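# Grasp the pan and hold it lifted above the hot plate

## Task

Grip the pan and raise the whole of it to at least three finger-widths above the height where it rested on the hot plate. Keep it motionless in the air, still in the gripper, touching nothing else at the end.

## Robot and tools

Robot: a wheeled two-armed robot where only the right arm (seven joints) and its two-finger gripper can be driven. The base, torso, head and left arm never move. Occasionally an outside force may briefly pull on a held object or shove a loose one.

Scene frame: z = 0 is the table surface with +z upward. +x runs across the table away from the robot, whose right side points to -y; it faces +x within about 12 degrees. The origin sits at table height just off the near edge, which is at x = 0.12 m. The right shoulder is 0.46 to 0.57 m above the table and, viewed from above, no more than 0.07 m from the origin. The midpoint between the finger pads reaches at most 0.77 m from the shoulder.

Joint order, used in every row and every per-joint list in a result: shoulder roll, hand roll, forearm roll, shoulder pitch, wrist pitch, elbow, shoulder yaw. A row adds the gripper as an 8th number. Stated joint ranges in rad: shoulder pitch -2.356 to 2.356, shoulder roll -3.142 to 0.000, shoulder yaw -2.094 to 2.094, elbow -2.618 to 0.010, forearm roll -3.142 to 3.142, wrist pitch -1.571 to 1.920, hand roll -2.705 to 2.705. True limits may differ by 0.013 rad either way.

Row format: 8 numbers, each in [-1, 1]. The first seven are joint offsets, not poses, scaled so 1.0 = 1.531 rad. The eighth is the absolute gripper opening: +1 fully open, -1 closed. Closing fully takes at least about 0.5 s.

execute_actions(actions): a list of actions run in sequence. Each action is a list of up to 15 rows, one per 1/30 s control step, so one action lasts 0.5 s; if fewer than 15 rows, the last row repeats. Every row's offsets are relative to the joint angles at the start of that action, not the previous row. For the first action of a call that means the latest reported angles. An empty list just returns state and images. A malformed action, or a first action pushing a joint more than 0.013 rad beyond its range, rejects the whole call. Joints asked past their real end stop there, and the result may say "joint sent to its limit".

move(target, speed, blocking): target is one 8-number row whose offsets are counted from the Joint positions in the latest result that showed them. Every joint follows a synchronized path to it, so the hand traces a curve, and the path does not avoid obstacles. speed (0.01 to 2 rad/s, default 0.5) caps the joint with the longest travel. Paths take 0.5 to 10 s; longer ones stop short. The gripper value is applied at the start. The result adds a "move:" line: the ending (done, off_target, moving, held, fault), limits=held or limits=none, and the joint furthest from target. With blocking=false the result comes after 0.5 s while the arm keeps going; call wait or stop before sending other motion. Faster moves and targets deeper past a contact push harder.

wait(seconds): 0 to 10 s, holding the last command; returns early if a running move ends. stop(): brakes a running move (needs room); the fingers keep moving. zoom_image(camera, region): region [x0, y0, x1, y1] in pixels of that camera's latest image, top-left origin, at most 504 by 504. finished_scene(scene): give the current scene number; it ends the scene irreversibly and reports success, so the pan must already be lifted, gripped and still.

Cameras, all 896x504: cam_head, cam_held_wrist, cam_high, cam_low, cam_wrist. Fixed poses are calibrated for cam_head, cam_high and cam_low (small errors possible); the two wrist cameras ride on the arm.

Results: Joint positions gives the seven angles in rad in the order above, then each sliding finger in m (0.000 closed, 0.050 fully open). Joint targets shows where each joint is currently being driven; after a cut-short motion it may sit just ahead of the joint, not at your request. grip_measured is the opening on the command scale, with a constant bias of up to 0.020. "joint command not followed" means a safety check altered or blocked targets.

Motion limits: each step, a joint's target stays within 0.117 rad of its measured angle, and targets that would move the gripper over 70 mm from its measured spot are scaled back. Big changes need several actions; resend any unfinished remainder rather than expecting it to complete during a wait. While you are composing a reply the arm keeps its last command.

Gripping: to hold something, command an opening lower than grip_measured; about 0.09 lower holds firmly, less holds gently. Pads push up to roughly 40 N; snapping shut fast can squeeze harder or spring the fingers open.

Things to avoid: dropping or slipping the pan, slamming or hard pushing into objects, and knocking anything off the table (that fails the task). Contact torque reaching a joint's load limit (N m: shoulder pitch, roll and yaw 66.5; elbow 34.2; forearm roll, wrist pitch and hand roll 23.7; held weight counts) halts the arm for 10 s and drops the rest of the call. Holding loads heats motors: a MOTOR HOT warning appears from 65 °C, and at 80 °C an OVER-TEMPERATURE FAULT brakes the arm until it cools. Smooth, economical motions are preferred.

Each tool is called after "Request:" in YAML: its name, and indented under it one key for each argument.

## Session

I'll start by looking at the current state.

Request:
execute_actions:
  actions: []

Scene clock: 0.00 s.
grip_measured=+0.98
Joint names: [shoulder roll, hand roll, forearm roll, shoulder pitch, wrist pitch, elbow, shoulder yaw]
Joint positions: [-0.325 -0.425 -1.239 -1.373  1.168 -1.277  0.233  0.05   0.05 ]
Joint targets: [-0.325 -0.425 -1.239 -1.373 1.168 -1.277 0.233 0.050 0.050]

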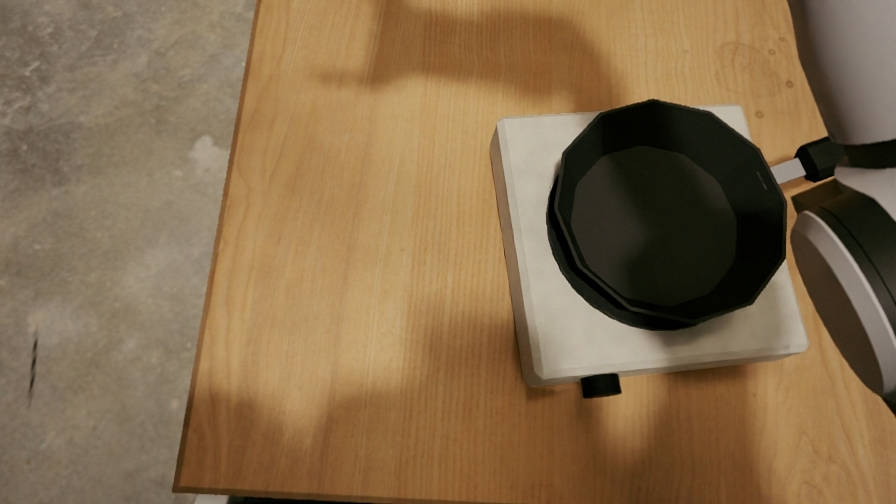

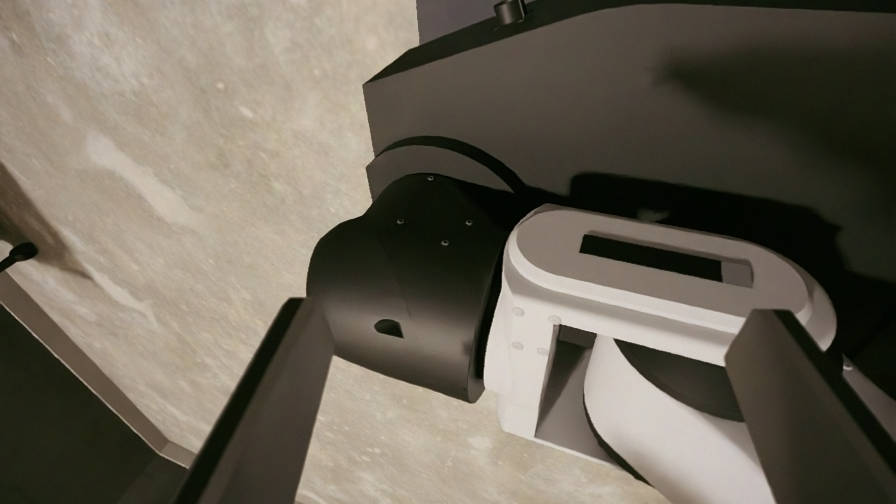

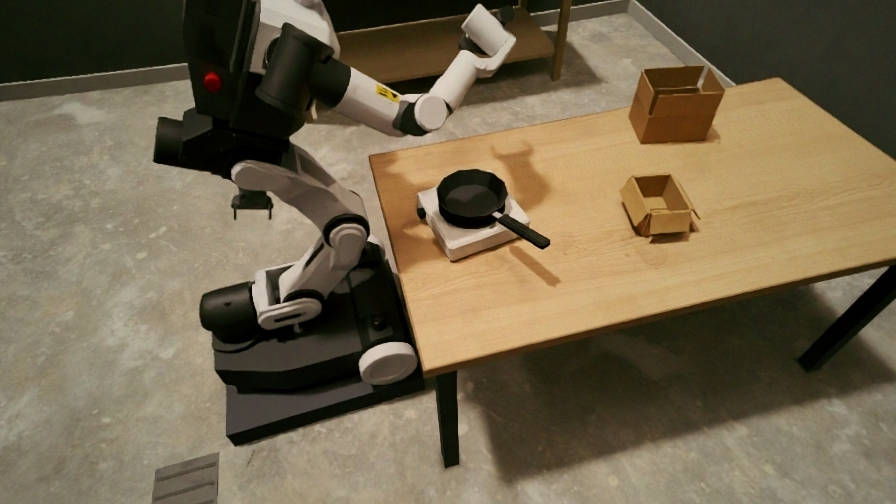

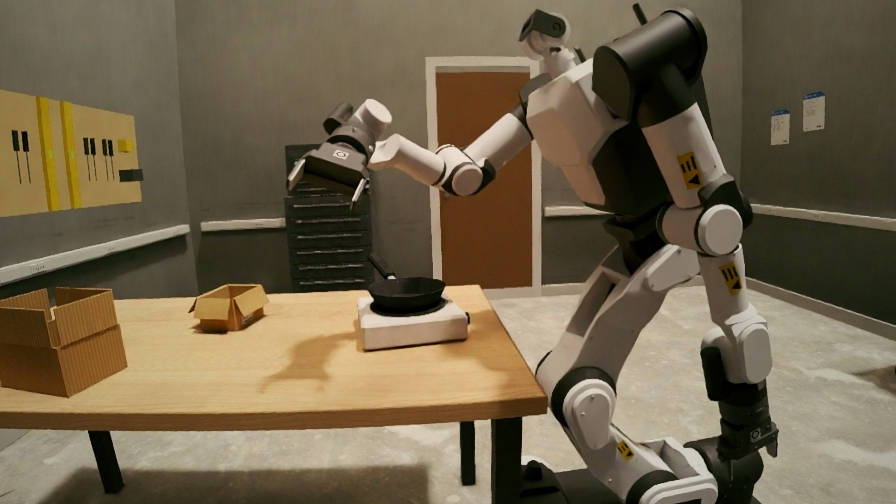

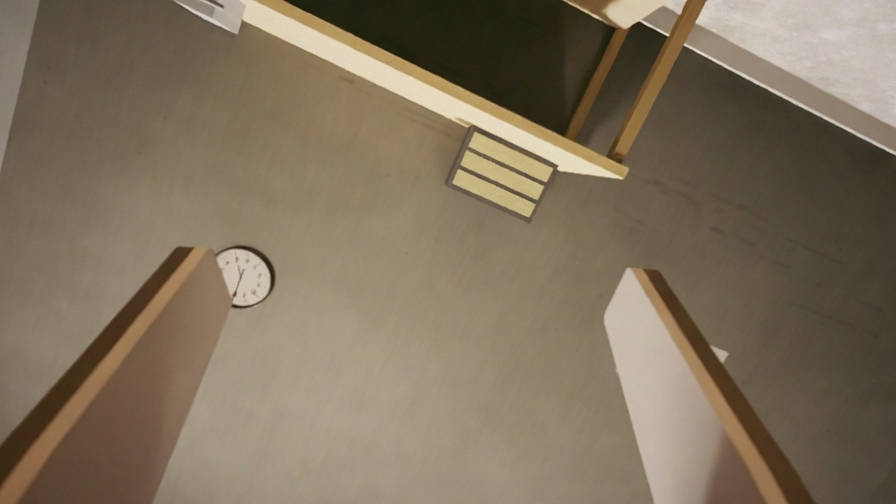

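Request:
zoom_image:
  camera: "cam_high"
  region: [400, 150, 580, 290]

Request:
zoom_image:
  camera: "cam_low"
  region: [330, 240, 490, 360]

Request:
zoom_image:
  camera: "cam_low"
  region: [270, 0, 730, 260]

Request:
zoom_image:
  camera: "cam_high"
  region: [220, 0, 540, 180]

Region (400, 150, 580, 290) of cam_high's 896x504 image, scaled by 2.800, with more detail than that image has.

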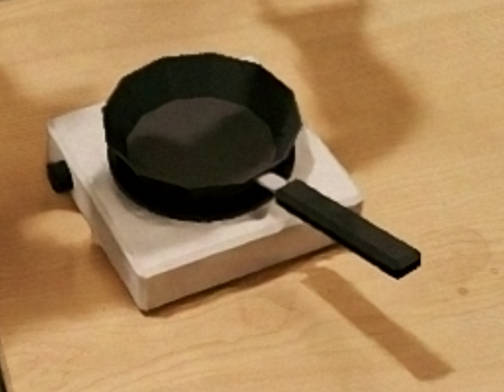

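Region (330, 240, 490, 360) of cam_low's 896x504 image, scaled by 3.150, with more detail than that image has; it fills the top 378 rows of this view, and the rest is white.

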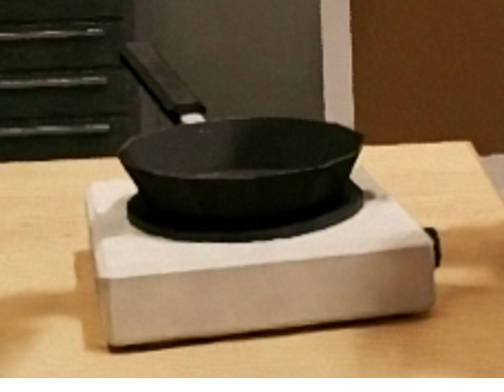

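Region (270, 0, 730, 260) of cam_low's 896x504 image, scaled by 1.096, with more detail than that image has; it fills the top 285 rows of this view, and the rest is white.

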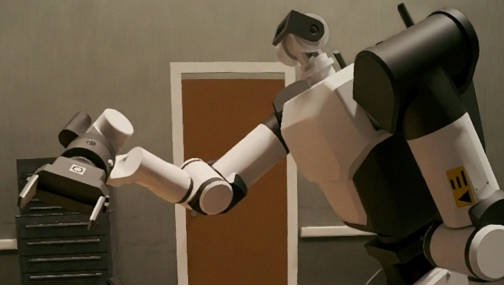

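Region (220, 0, 540, 180) of cam_high's 896x504 image, scaled by 1.575, with more detail than that image has; it fills the top 284 rows of this view, and the rest is white.

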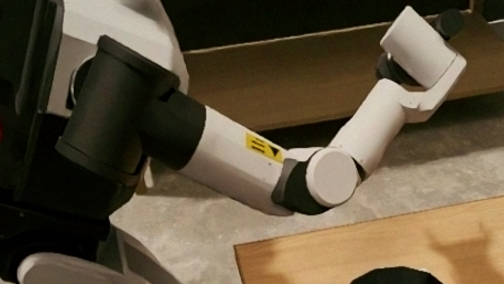

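Request:
zoom_image:
  camera: "cam_head"
  region: [530, 80, 850, 350]

Request:
zoom_image:
  camera: "cam_low"
  region: [270, 80, 510, 230]

Region (530, 80, 850, 350) of cam_head's 896x504 image, scaled by 1.575, with more detail than that image has; it fills the top 425 rows of this view, and the rest is white.

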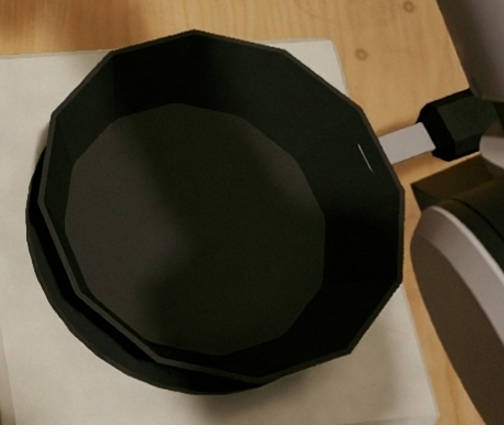

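Region (270, 80, 510, 230) of cam_low's 896x504 image, scaled by 2.100, with more detail than that image has; it fills the top 315 rows of this view, and the rest is white.

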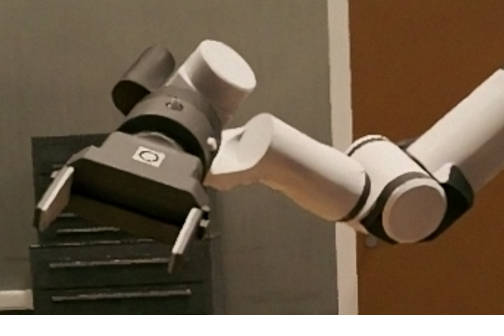

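Request:
zoom_image:
  camera: "cam_high"
  region: [180, 220, 480, 470]

Region (180, 220, 480, 470) of cam_high's 896x504 image, scaled by 1.680, with more detail than that image has.

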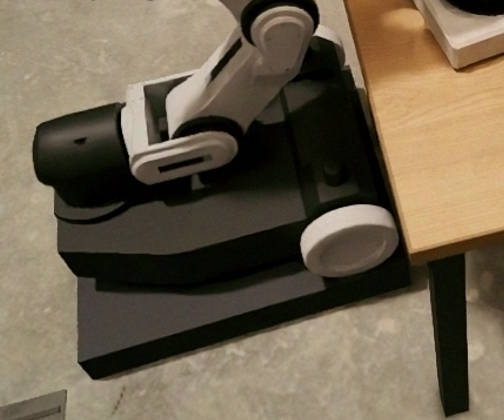

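Request:
move:
  target: [-0.4076, 0.6336, 0.0411, 0.8243, 0.1182, -0.5493, -0.3044, -0.1]
  speed: 0.7

Scene clock: 122.17 s.
grip_measured=-0.10
Joint names: [shoulder roll, hand roll, forearm roll, shoulder pitch, wrist pitch, elbow, shoulder yaw]
Joint positions: [-0.949  0.545 -1.176 -0.112  1.349 -2.118 -0.233  0.023  0.023]
Joint targets: [-0.949 0.545 -1.176 -0.111 1.349 -2.118 -0.233 0.023 0.023]
move: done; limits=none; farthest joint: the shoulder pitch, 0.000 radians from its target (1.262 radians at the start)

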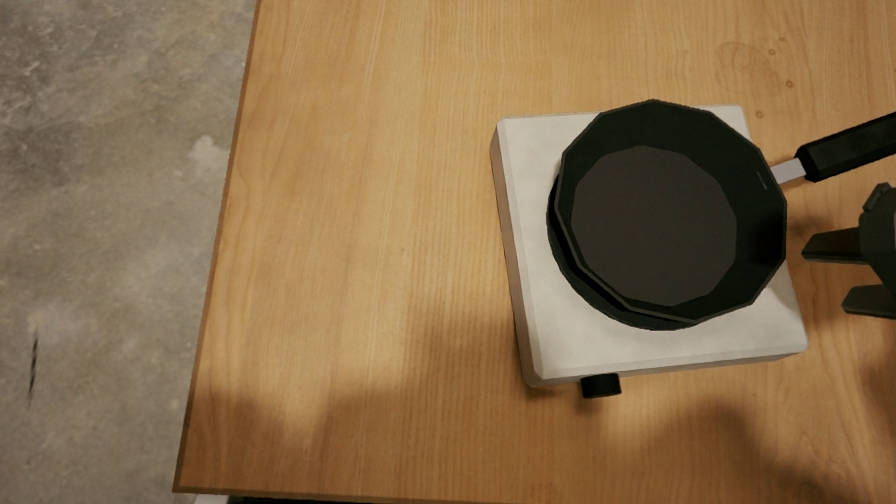

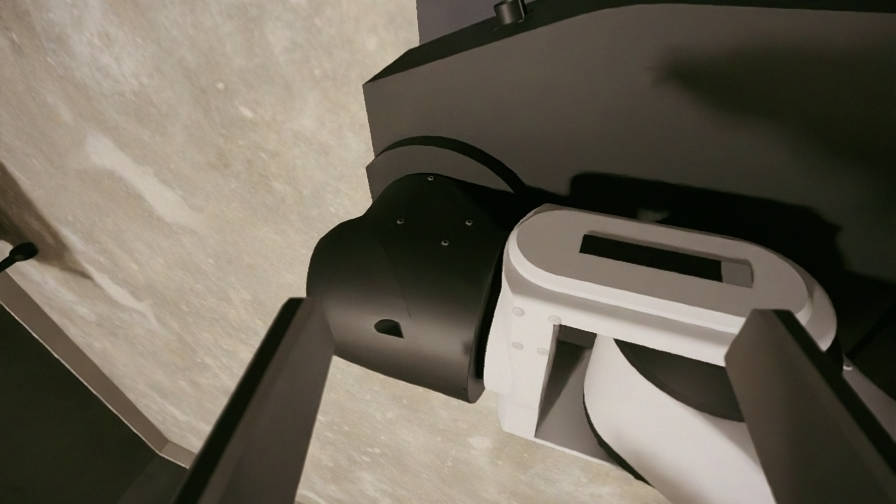

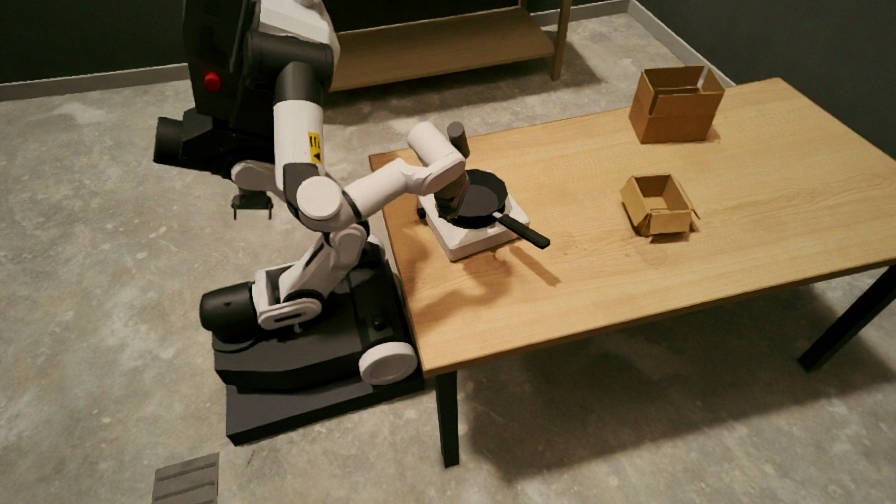

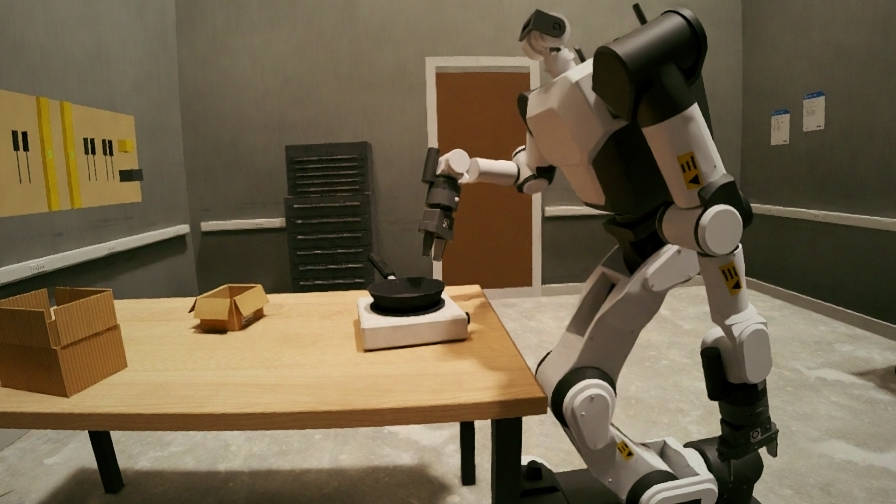

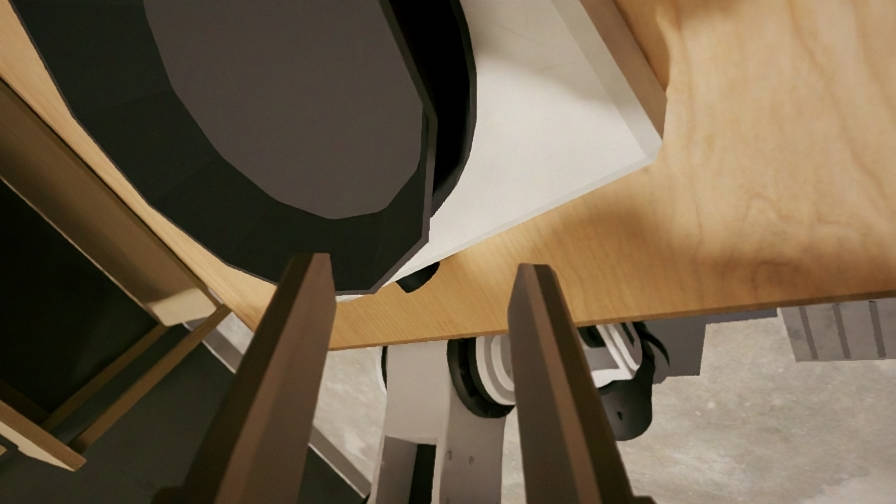

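Request:
zoom_image:
  camera: "cam_head"
  region: [716, 170, 896, 340]

Request:
zoom_image:
  camera: "cam_low"
  region: [360, 140, 500, 320]

Request:
zoom_image:
  camera: "cam_high"
  region: [390, 110, 550, 270]

Region (716, 170, 896, 340) of cam_head's 896x504 image, scaled by 2.800, with more detail than that image has.

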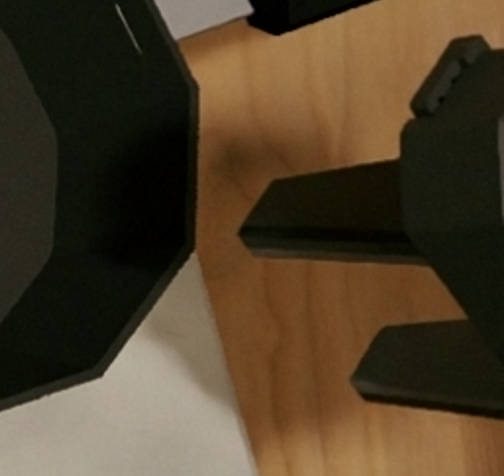

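Region (360, 140, 500, 320) of cam_low's 896x504 image, scaled by 2.800, with more detail than that image has.

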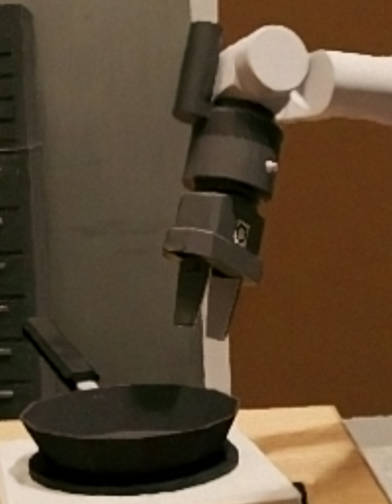

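Region (390, 110, 550, 270) of cam_high's 896x504 image, scaled by 3.150, with more detail than that image has.

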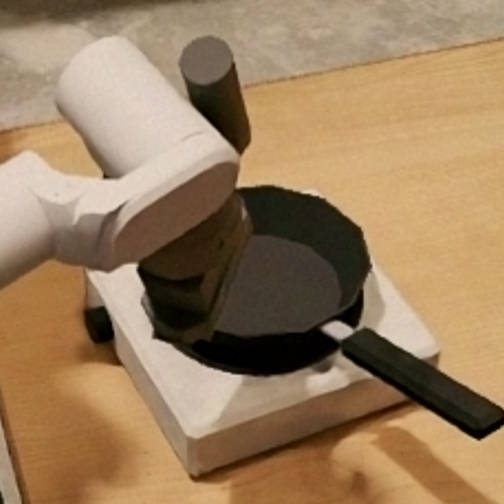

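Request:
move:
  target: [0.0784, 0.0272, 0.104, -0.0567, -0.0533, 0.0878, 0.1099, -0.4]
  speed: 0.2

Scene clock: 152.60 s.
grip_measured=-0.40
Joint names: [shoulder roll, hand roll, forearm roll, shoulder pitch, wrist pitch, elbow, shoulder yaw]
Joint positions: [-0.829  0.586 -1.017 -0.198  1.268 -1.983 -0.065  0.015  0.015]
Joint targets: [-0.829 0.586 -1.017 -0.199 1.267 -1.983 -0.065 0.015 0.015]
move: done; limits=none; farthest joint: the shoulder pitch, 0.001 radians from its target (0.087 radians at the start)

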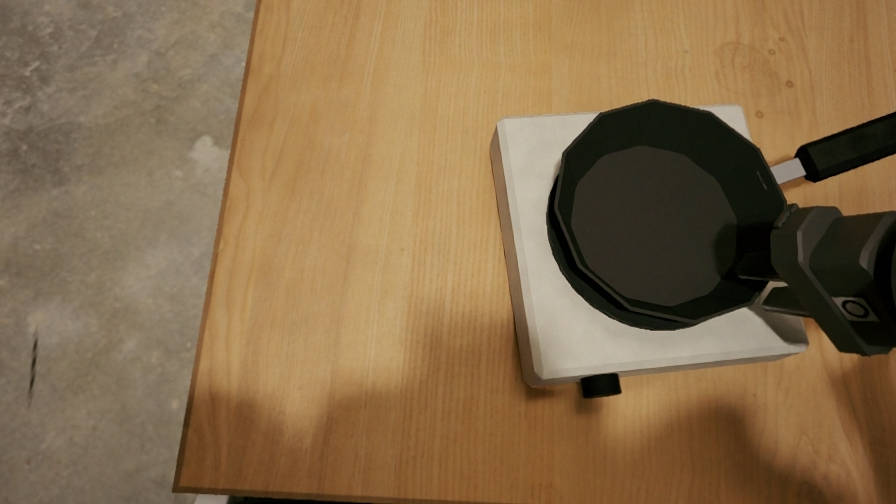

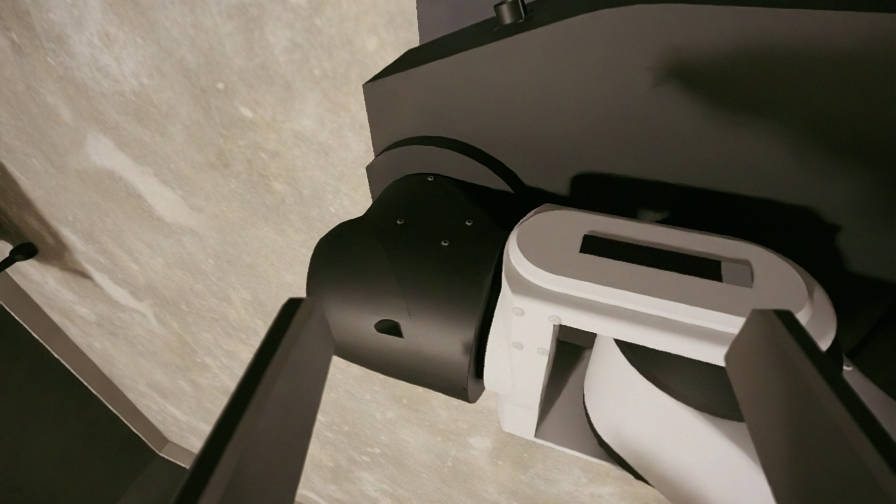

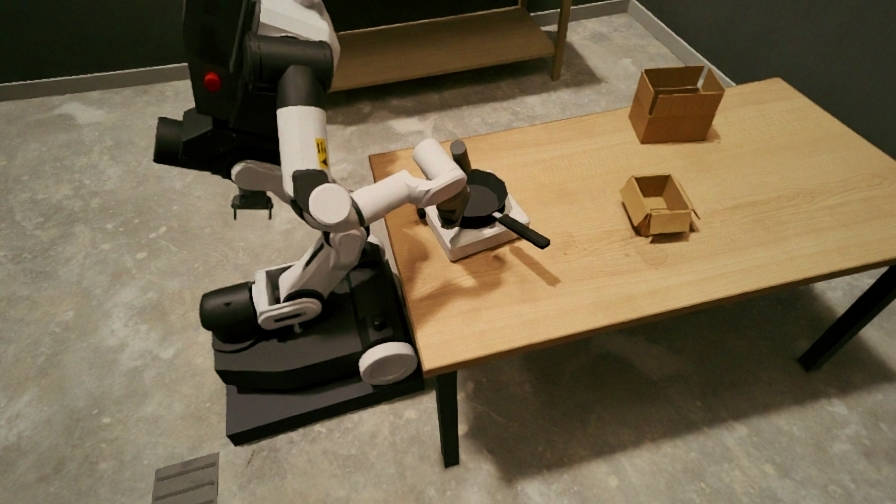

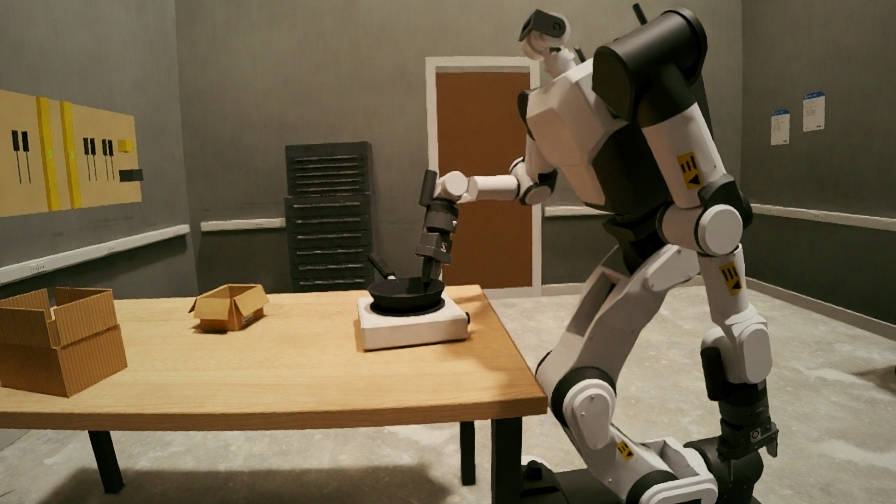

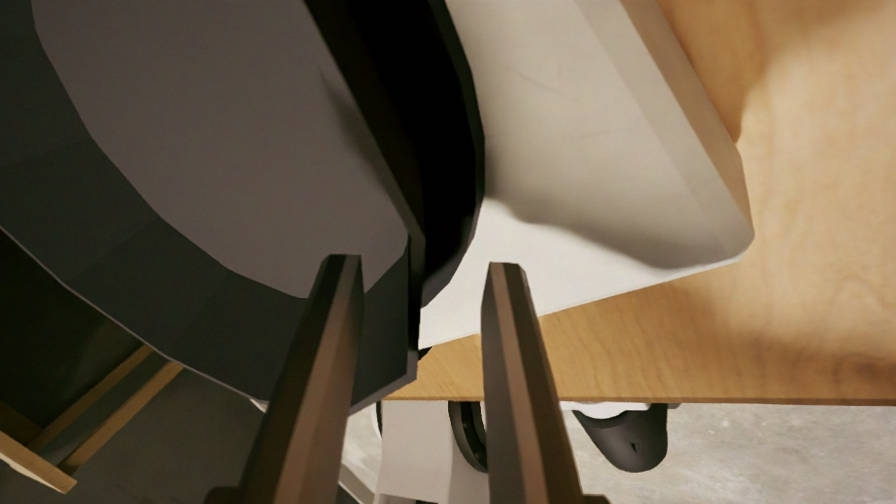

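Request:
zoom_image:
  camera: "cam_wrist"
  region: [300, 150, 560, 420]

Request:
zoom_image:
  camera: "cam_head"
  region: [700, 190, 860, 340]

Request:
zoom_image:
  camera: "cam_low"
  region: [370, 220, 480, 320]

Region (300, 150, 560, 420) of cam_wrist's 896x504 image, scaled by 1.867, with more detail than that image has; it fills the left 485 columns of this view, and the rest is white.

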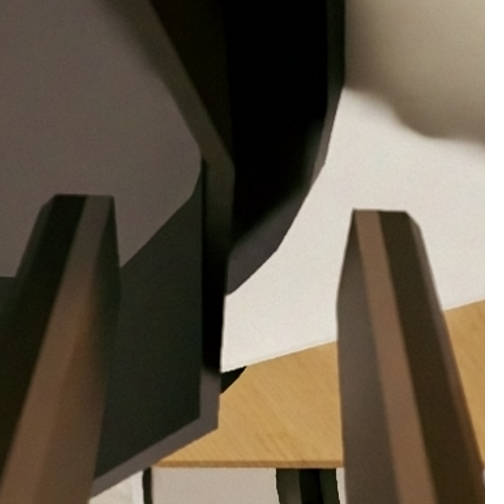

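Region (700, 190, 860, 340) of cam_head's 896x504 image, scaled by 3.150, with more detail than that image has; it fills the top 472 rows of this view, and the rest is white.

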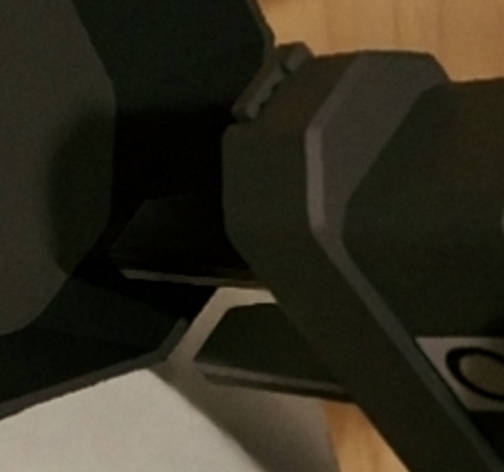

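Region (370, 220, 480, 320) of cam_low's 896x504 image, scaled by 4.582, with more detail than that image has; it fills the top 458 rows of this view, and the rest is white.

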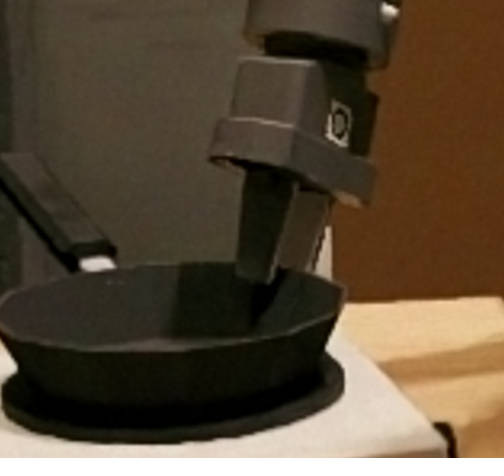

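Request:
move:
  target: [0.0222, 0.0078, 0.0294, -0.0189, -0.0153, 0.0244, 0.0312, -0.76]
  speed: 0.1

Request:
zoom_image:
  camera: "cam_low"
  region: [370, 220, 480, 320]

Request:
zoom_image:
  camera: "cam_wrist"
  region: [300, 200, 560, 504]

Scene clock: 169.93 s.
grip_measured=-0.76
Joint names: [shoulder roll, hand roll, forearm roll, shoulder pitch, wrist pitch, elbow, shoulder yaw]
Joint positions: [-0.795  0.598 -0.972 -0.227  1.244 -1.946 -0.017  0.006  0.006]
Joint targets: [-0.795 0.598 -0.972 -0.227 1.244 -1.946 -0.017 0.006 0.006]
move: done; limits=none; farthest joint: the elbow, 0.001 radians from its target (0.038 radians at the start)

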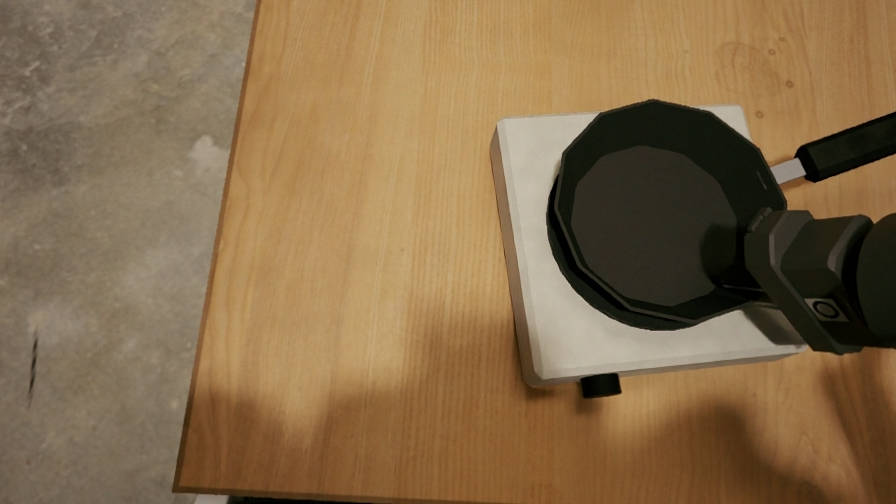

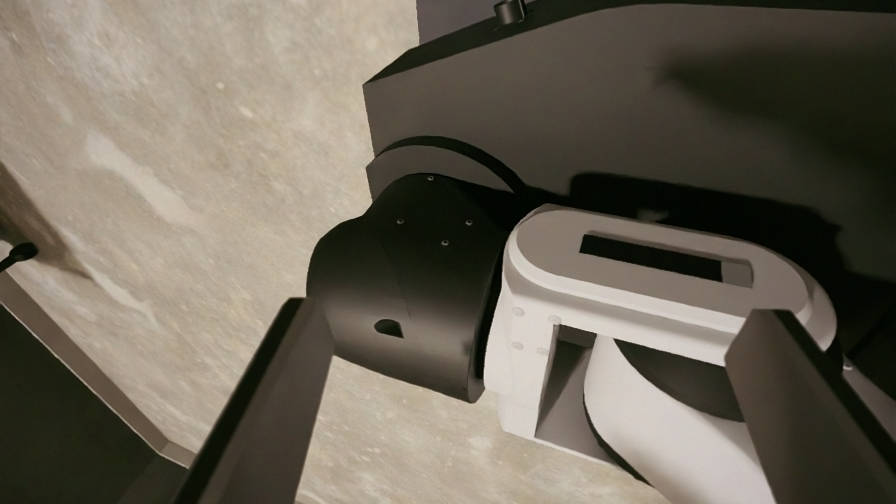

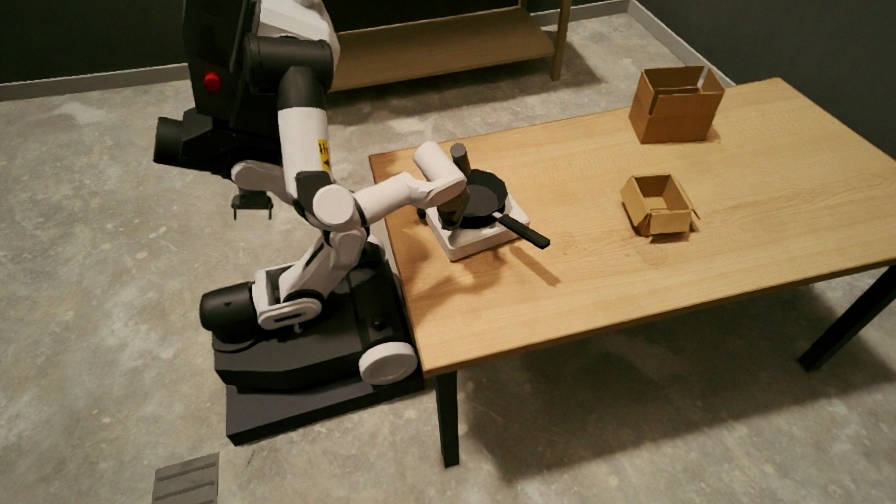

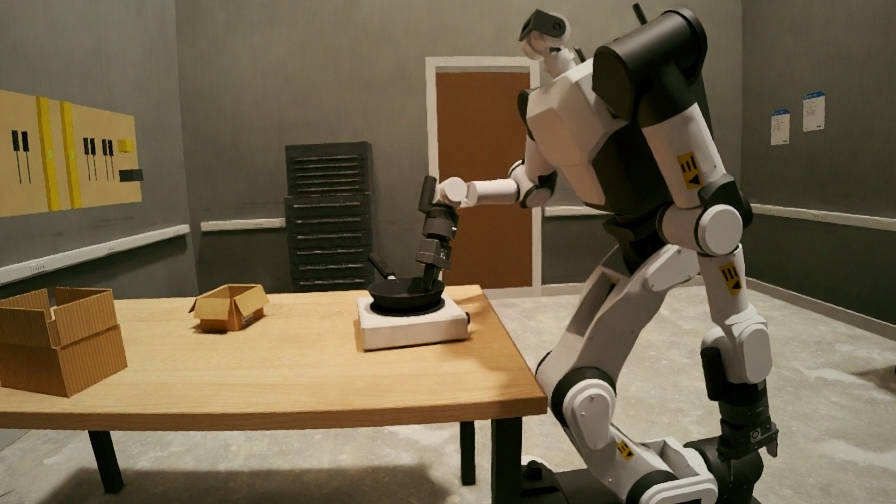

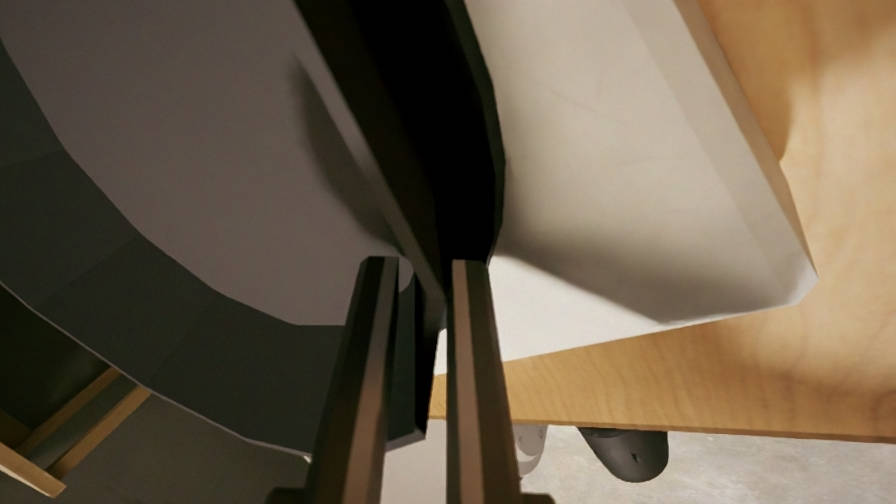

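Region (370, 220, 480, 320) of cam_low's 896x504 image, scaled by 4.582, with more detail than that image has; it fills the top 458 rows of this view, and the rest is white.

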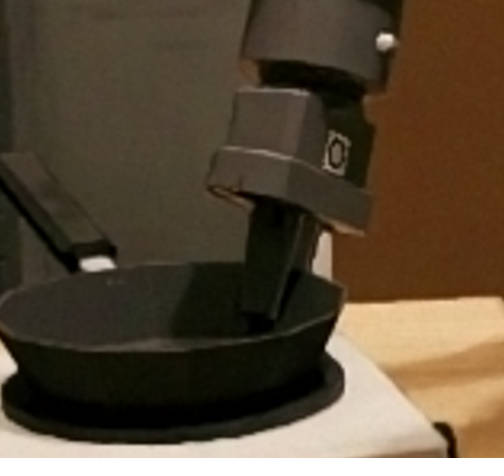

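Region (300, 200, 560, 504) of cam_wrist's 896x504 image, scaled by 1.658, with more detail than that image has; it fills the left 431 columns of this view, and the rest is white.

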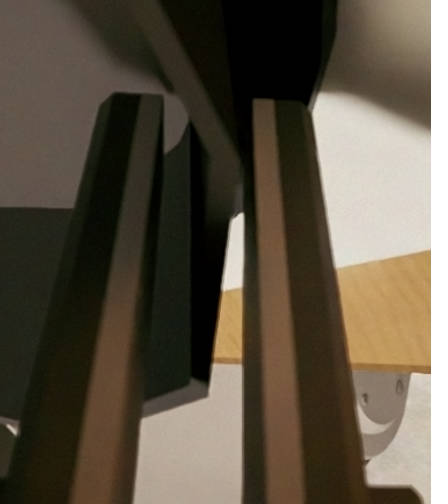

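Request:
execute_actions:
  actions:
    - [[0.0004,0.0001,0.0005,-0.0002,-0.0003,0.0004,0.0005,-0.77],[0.0011,0.0004,0.0015,-0.0006,-0.0008,0.0012,0.0015,-0.78],[0.002,0.0007,0.0027,-0.0011,-0.0014,0.0023,0.0029,-0.79],[0.003,0.001,0.004,-0.0017,-0.0021,0.0034,0.0043,-0.8],[0.004,0.0014,0.0054,-0.0022,-0.0028,0.0046,0.0057,-0.81],[0.005,0.0017,0.0067,-0.0028,-0.0035,0.0057,0.0071,-0.82],[0.006,0.002,0.008,-0.0033,-0.0041,0.0067,0.0085,-0.83],[0.0067,0.0023,0.0089,-0.0037,-0.0046,0.0075,0.0095,-0.84],[0.0073,0.0025,0.0097,-0.004,-0.005,0.0082,0.0103,-0.85],[0.0073,0.0025,0.0097,-0.004,-0.005,0.0082,0.0103,-0.86],[0.0073,0.0025,0.0097,-0.004,-0.005,0.0082,0.0103,-0.87],[0.0073,0.0025,0.0097,-0.004,-0.005,0.0082,0.0103,-0.88],[0.0073,0.0025,0.0097,-0.004,-0.005,0.0082,0.0103,-0.89],[0.0073,0.0025,0.0097,-0.004,-0.005,0.0082,0.0103,-0.9],[0.0073,0.0025,0.0097,-0.004,-0.005,0.0082,0.0103,-0.91]]
    - [[0,0,0,0,0,0,0,-0.92],[0,0,0,0,0,0,0,-0.93],[0,0,0,0,0,0,0,-0.94],[0,0,0,0,0,0,0,-0.95],[0,0,0,0,0,0,0,-0.96],[0,0,0,0,0,0,0,-0.97],[0,0,0,0,0,0,0,-0.98],[0,0,0,0,0,0,0,-0.99],[0,0,0,0,0,0,0,-1.0]]

Scene clock: 178.07 s.
grip_measured=-0.93
Joint names: [shoulder roll, hand roll, forearm roll, shoulder pitch, wrist pitch, elbow, shoulder yaw]
Joint positions: [-0.785  0.602 -0.957 -0.232  1.236 -1.934 -0.002  0.002  0.002]
Joint targets: [-0.785 0.602 -0.957 -0.232 1.237 -1.934 -0.002 -0.000 -0.000]

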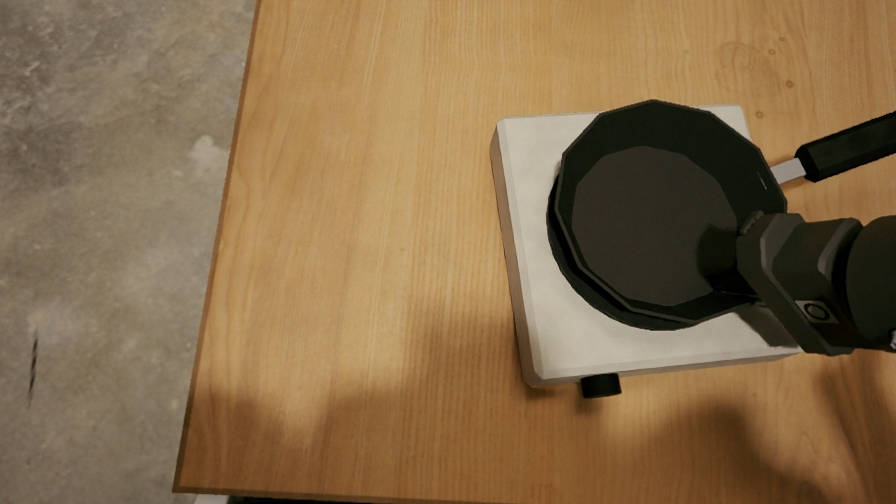

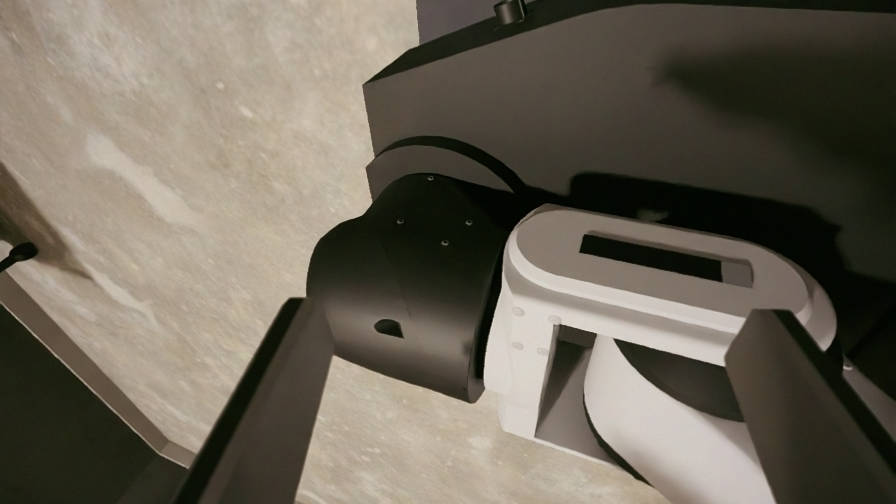

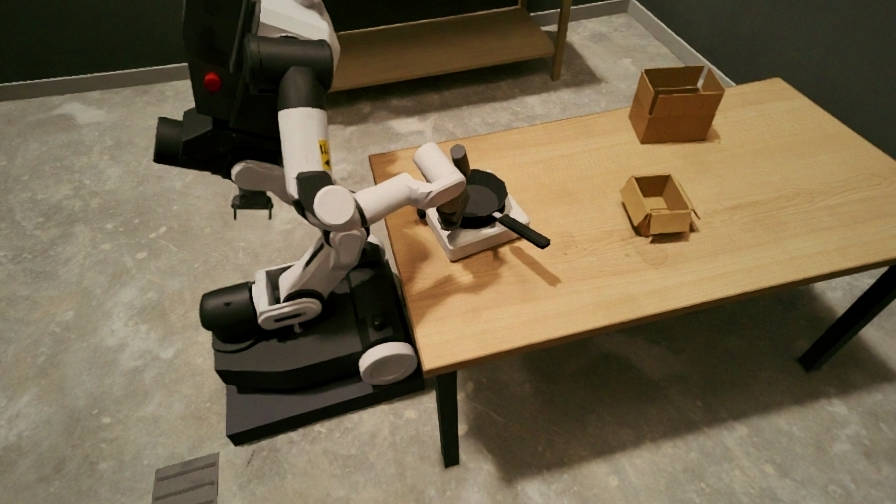

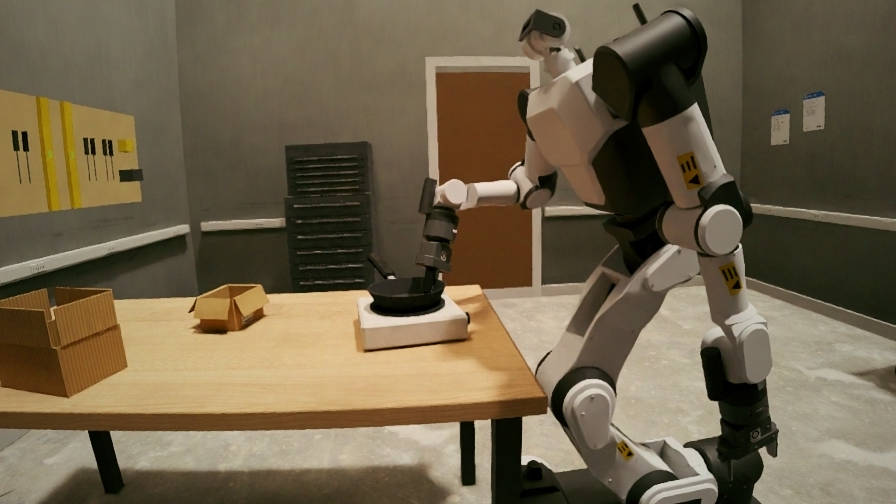

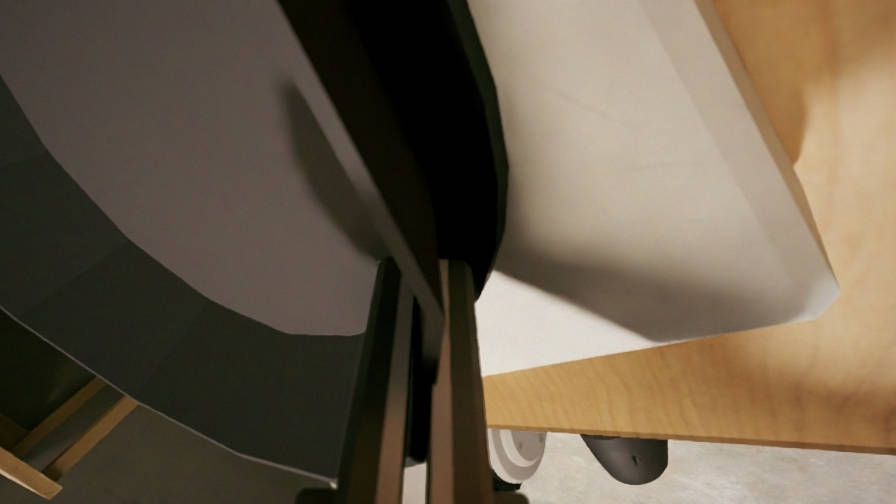

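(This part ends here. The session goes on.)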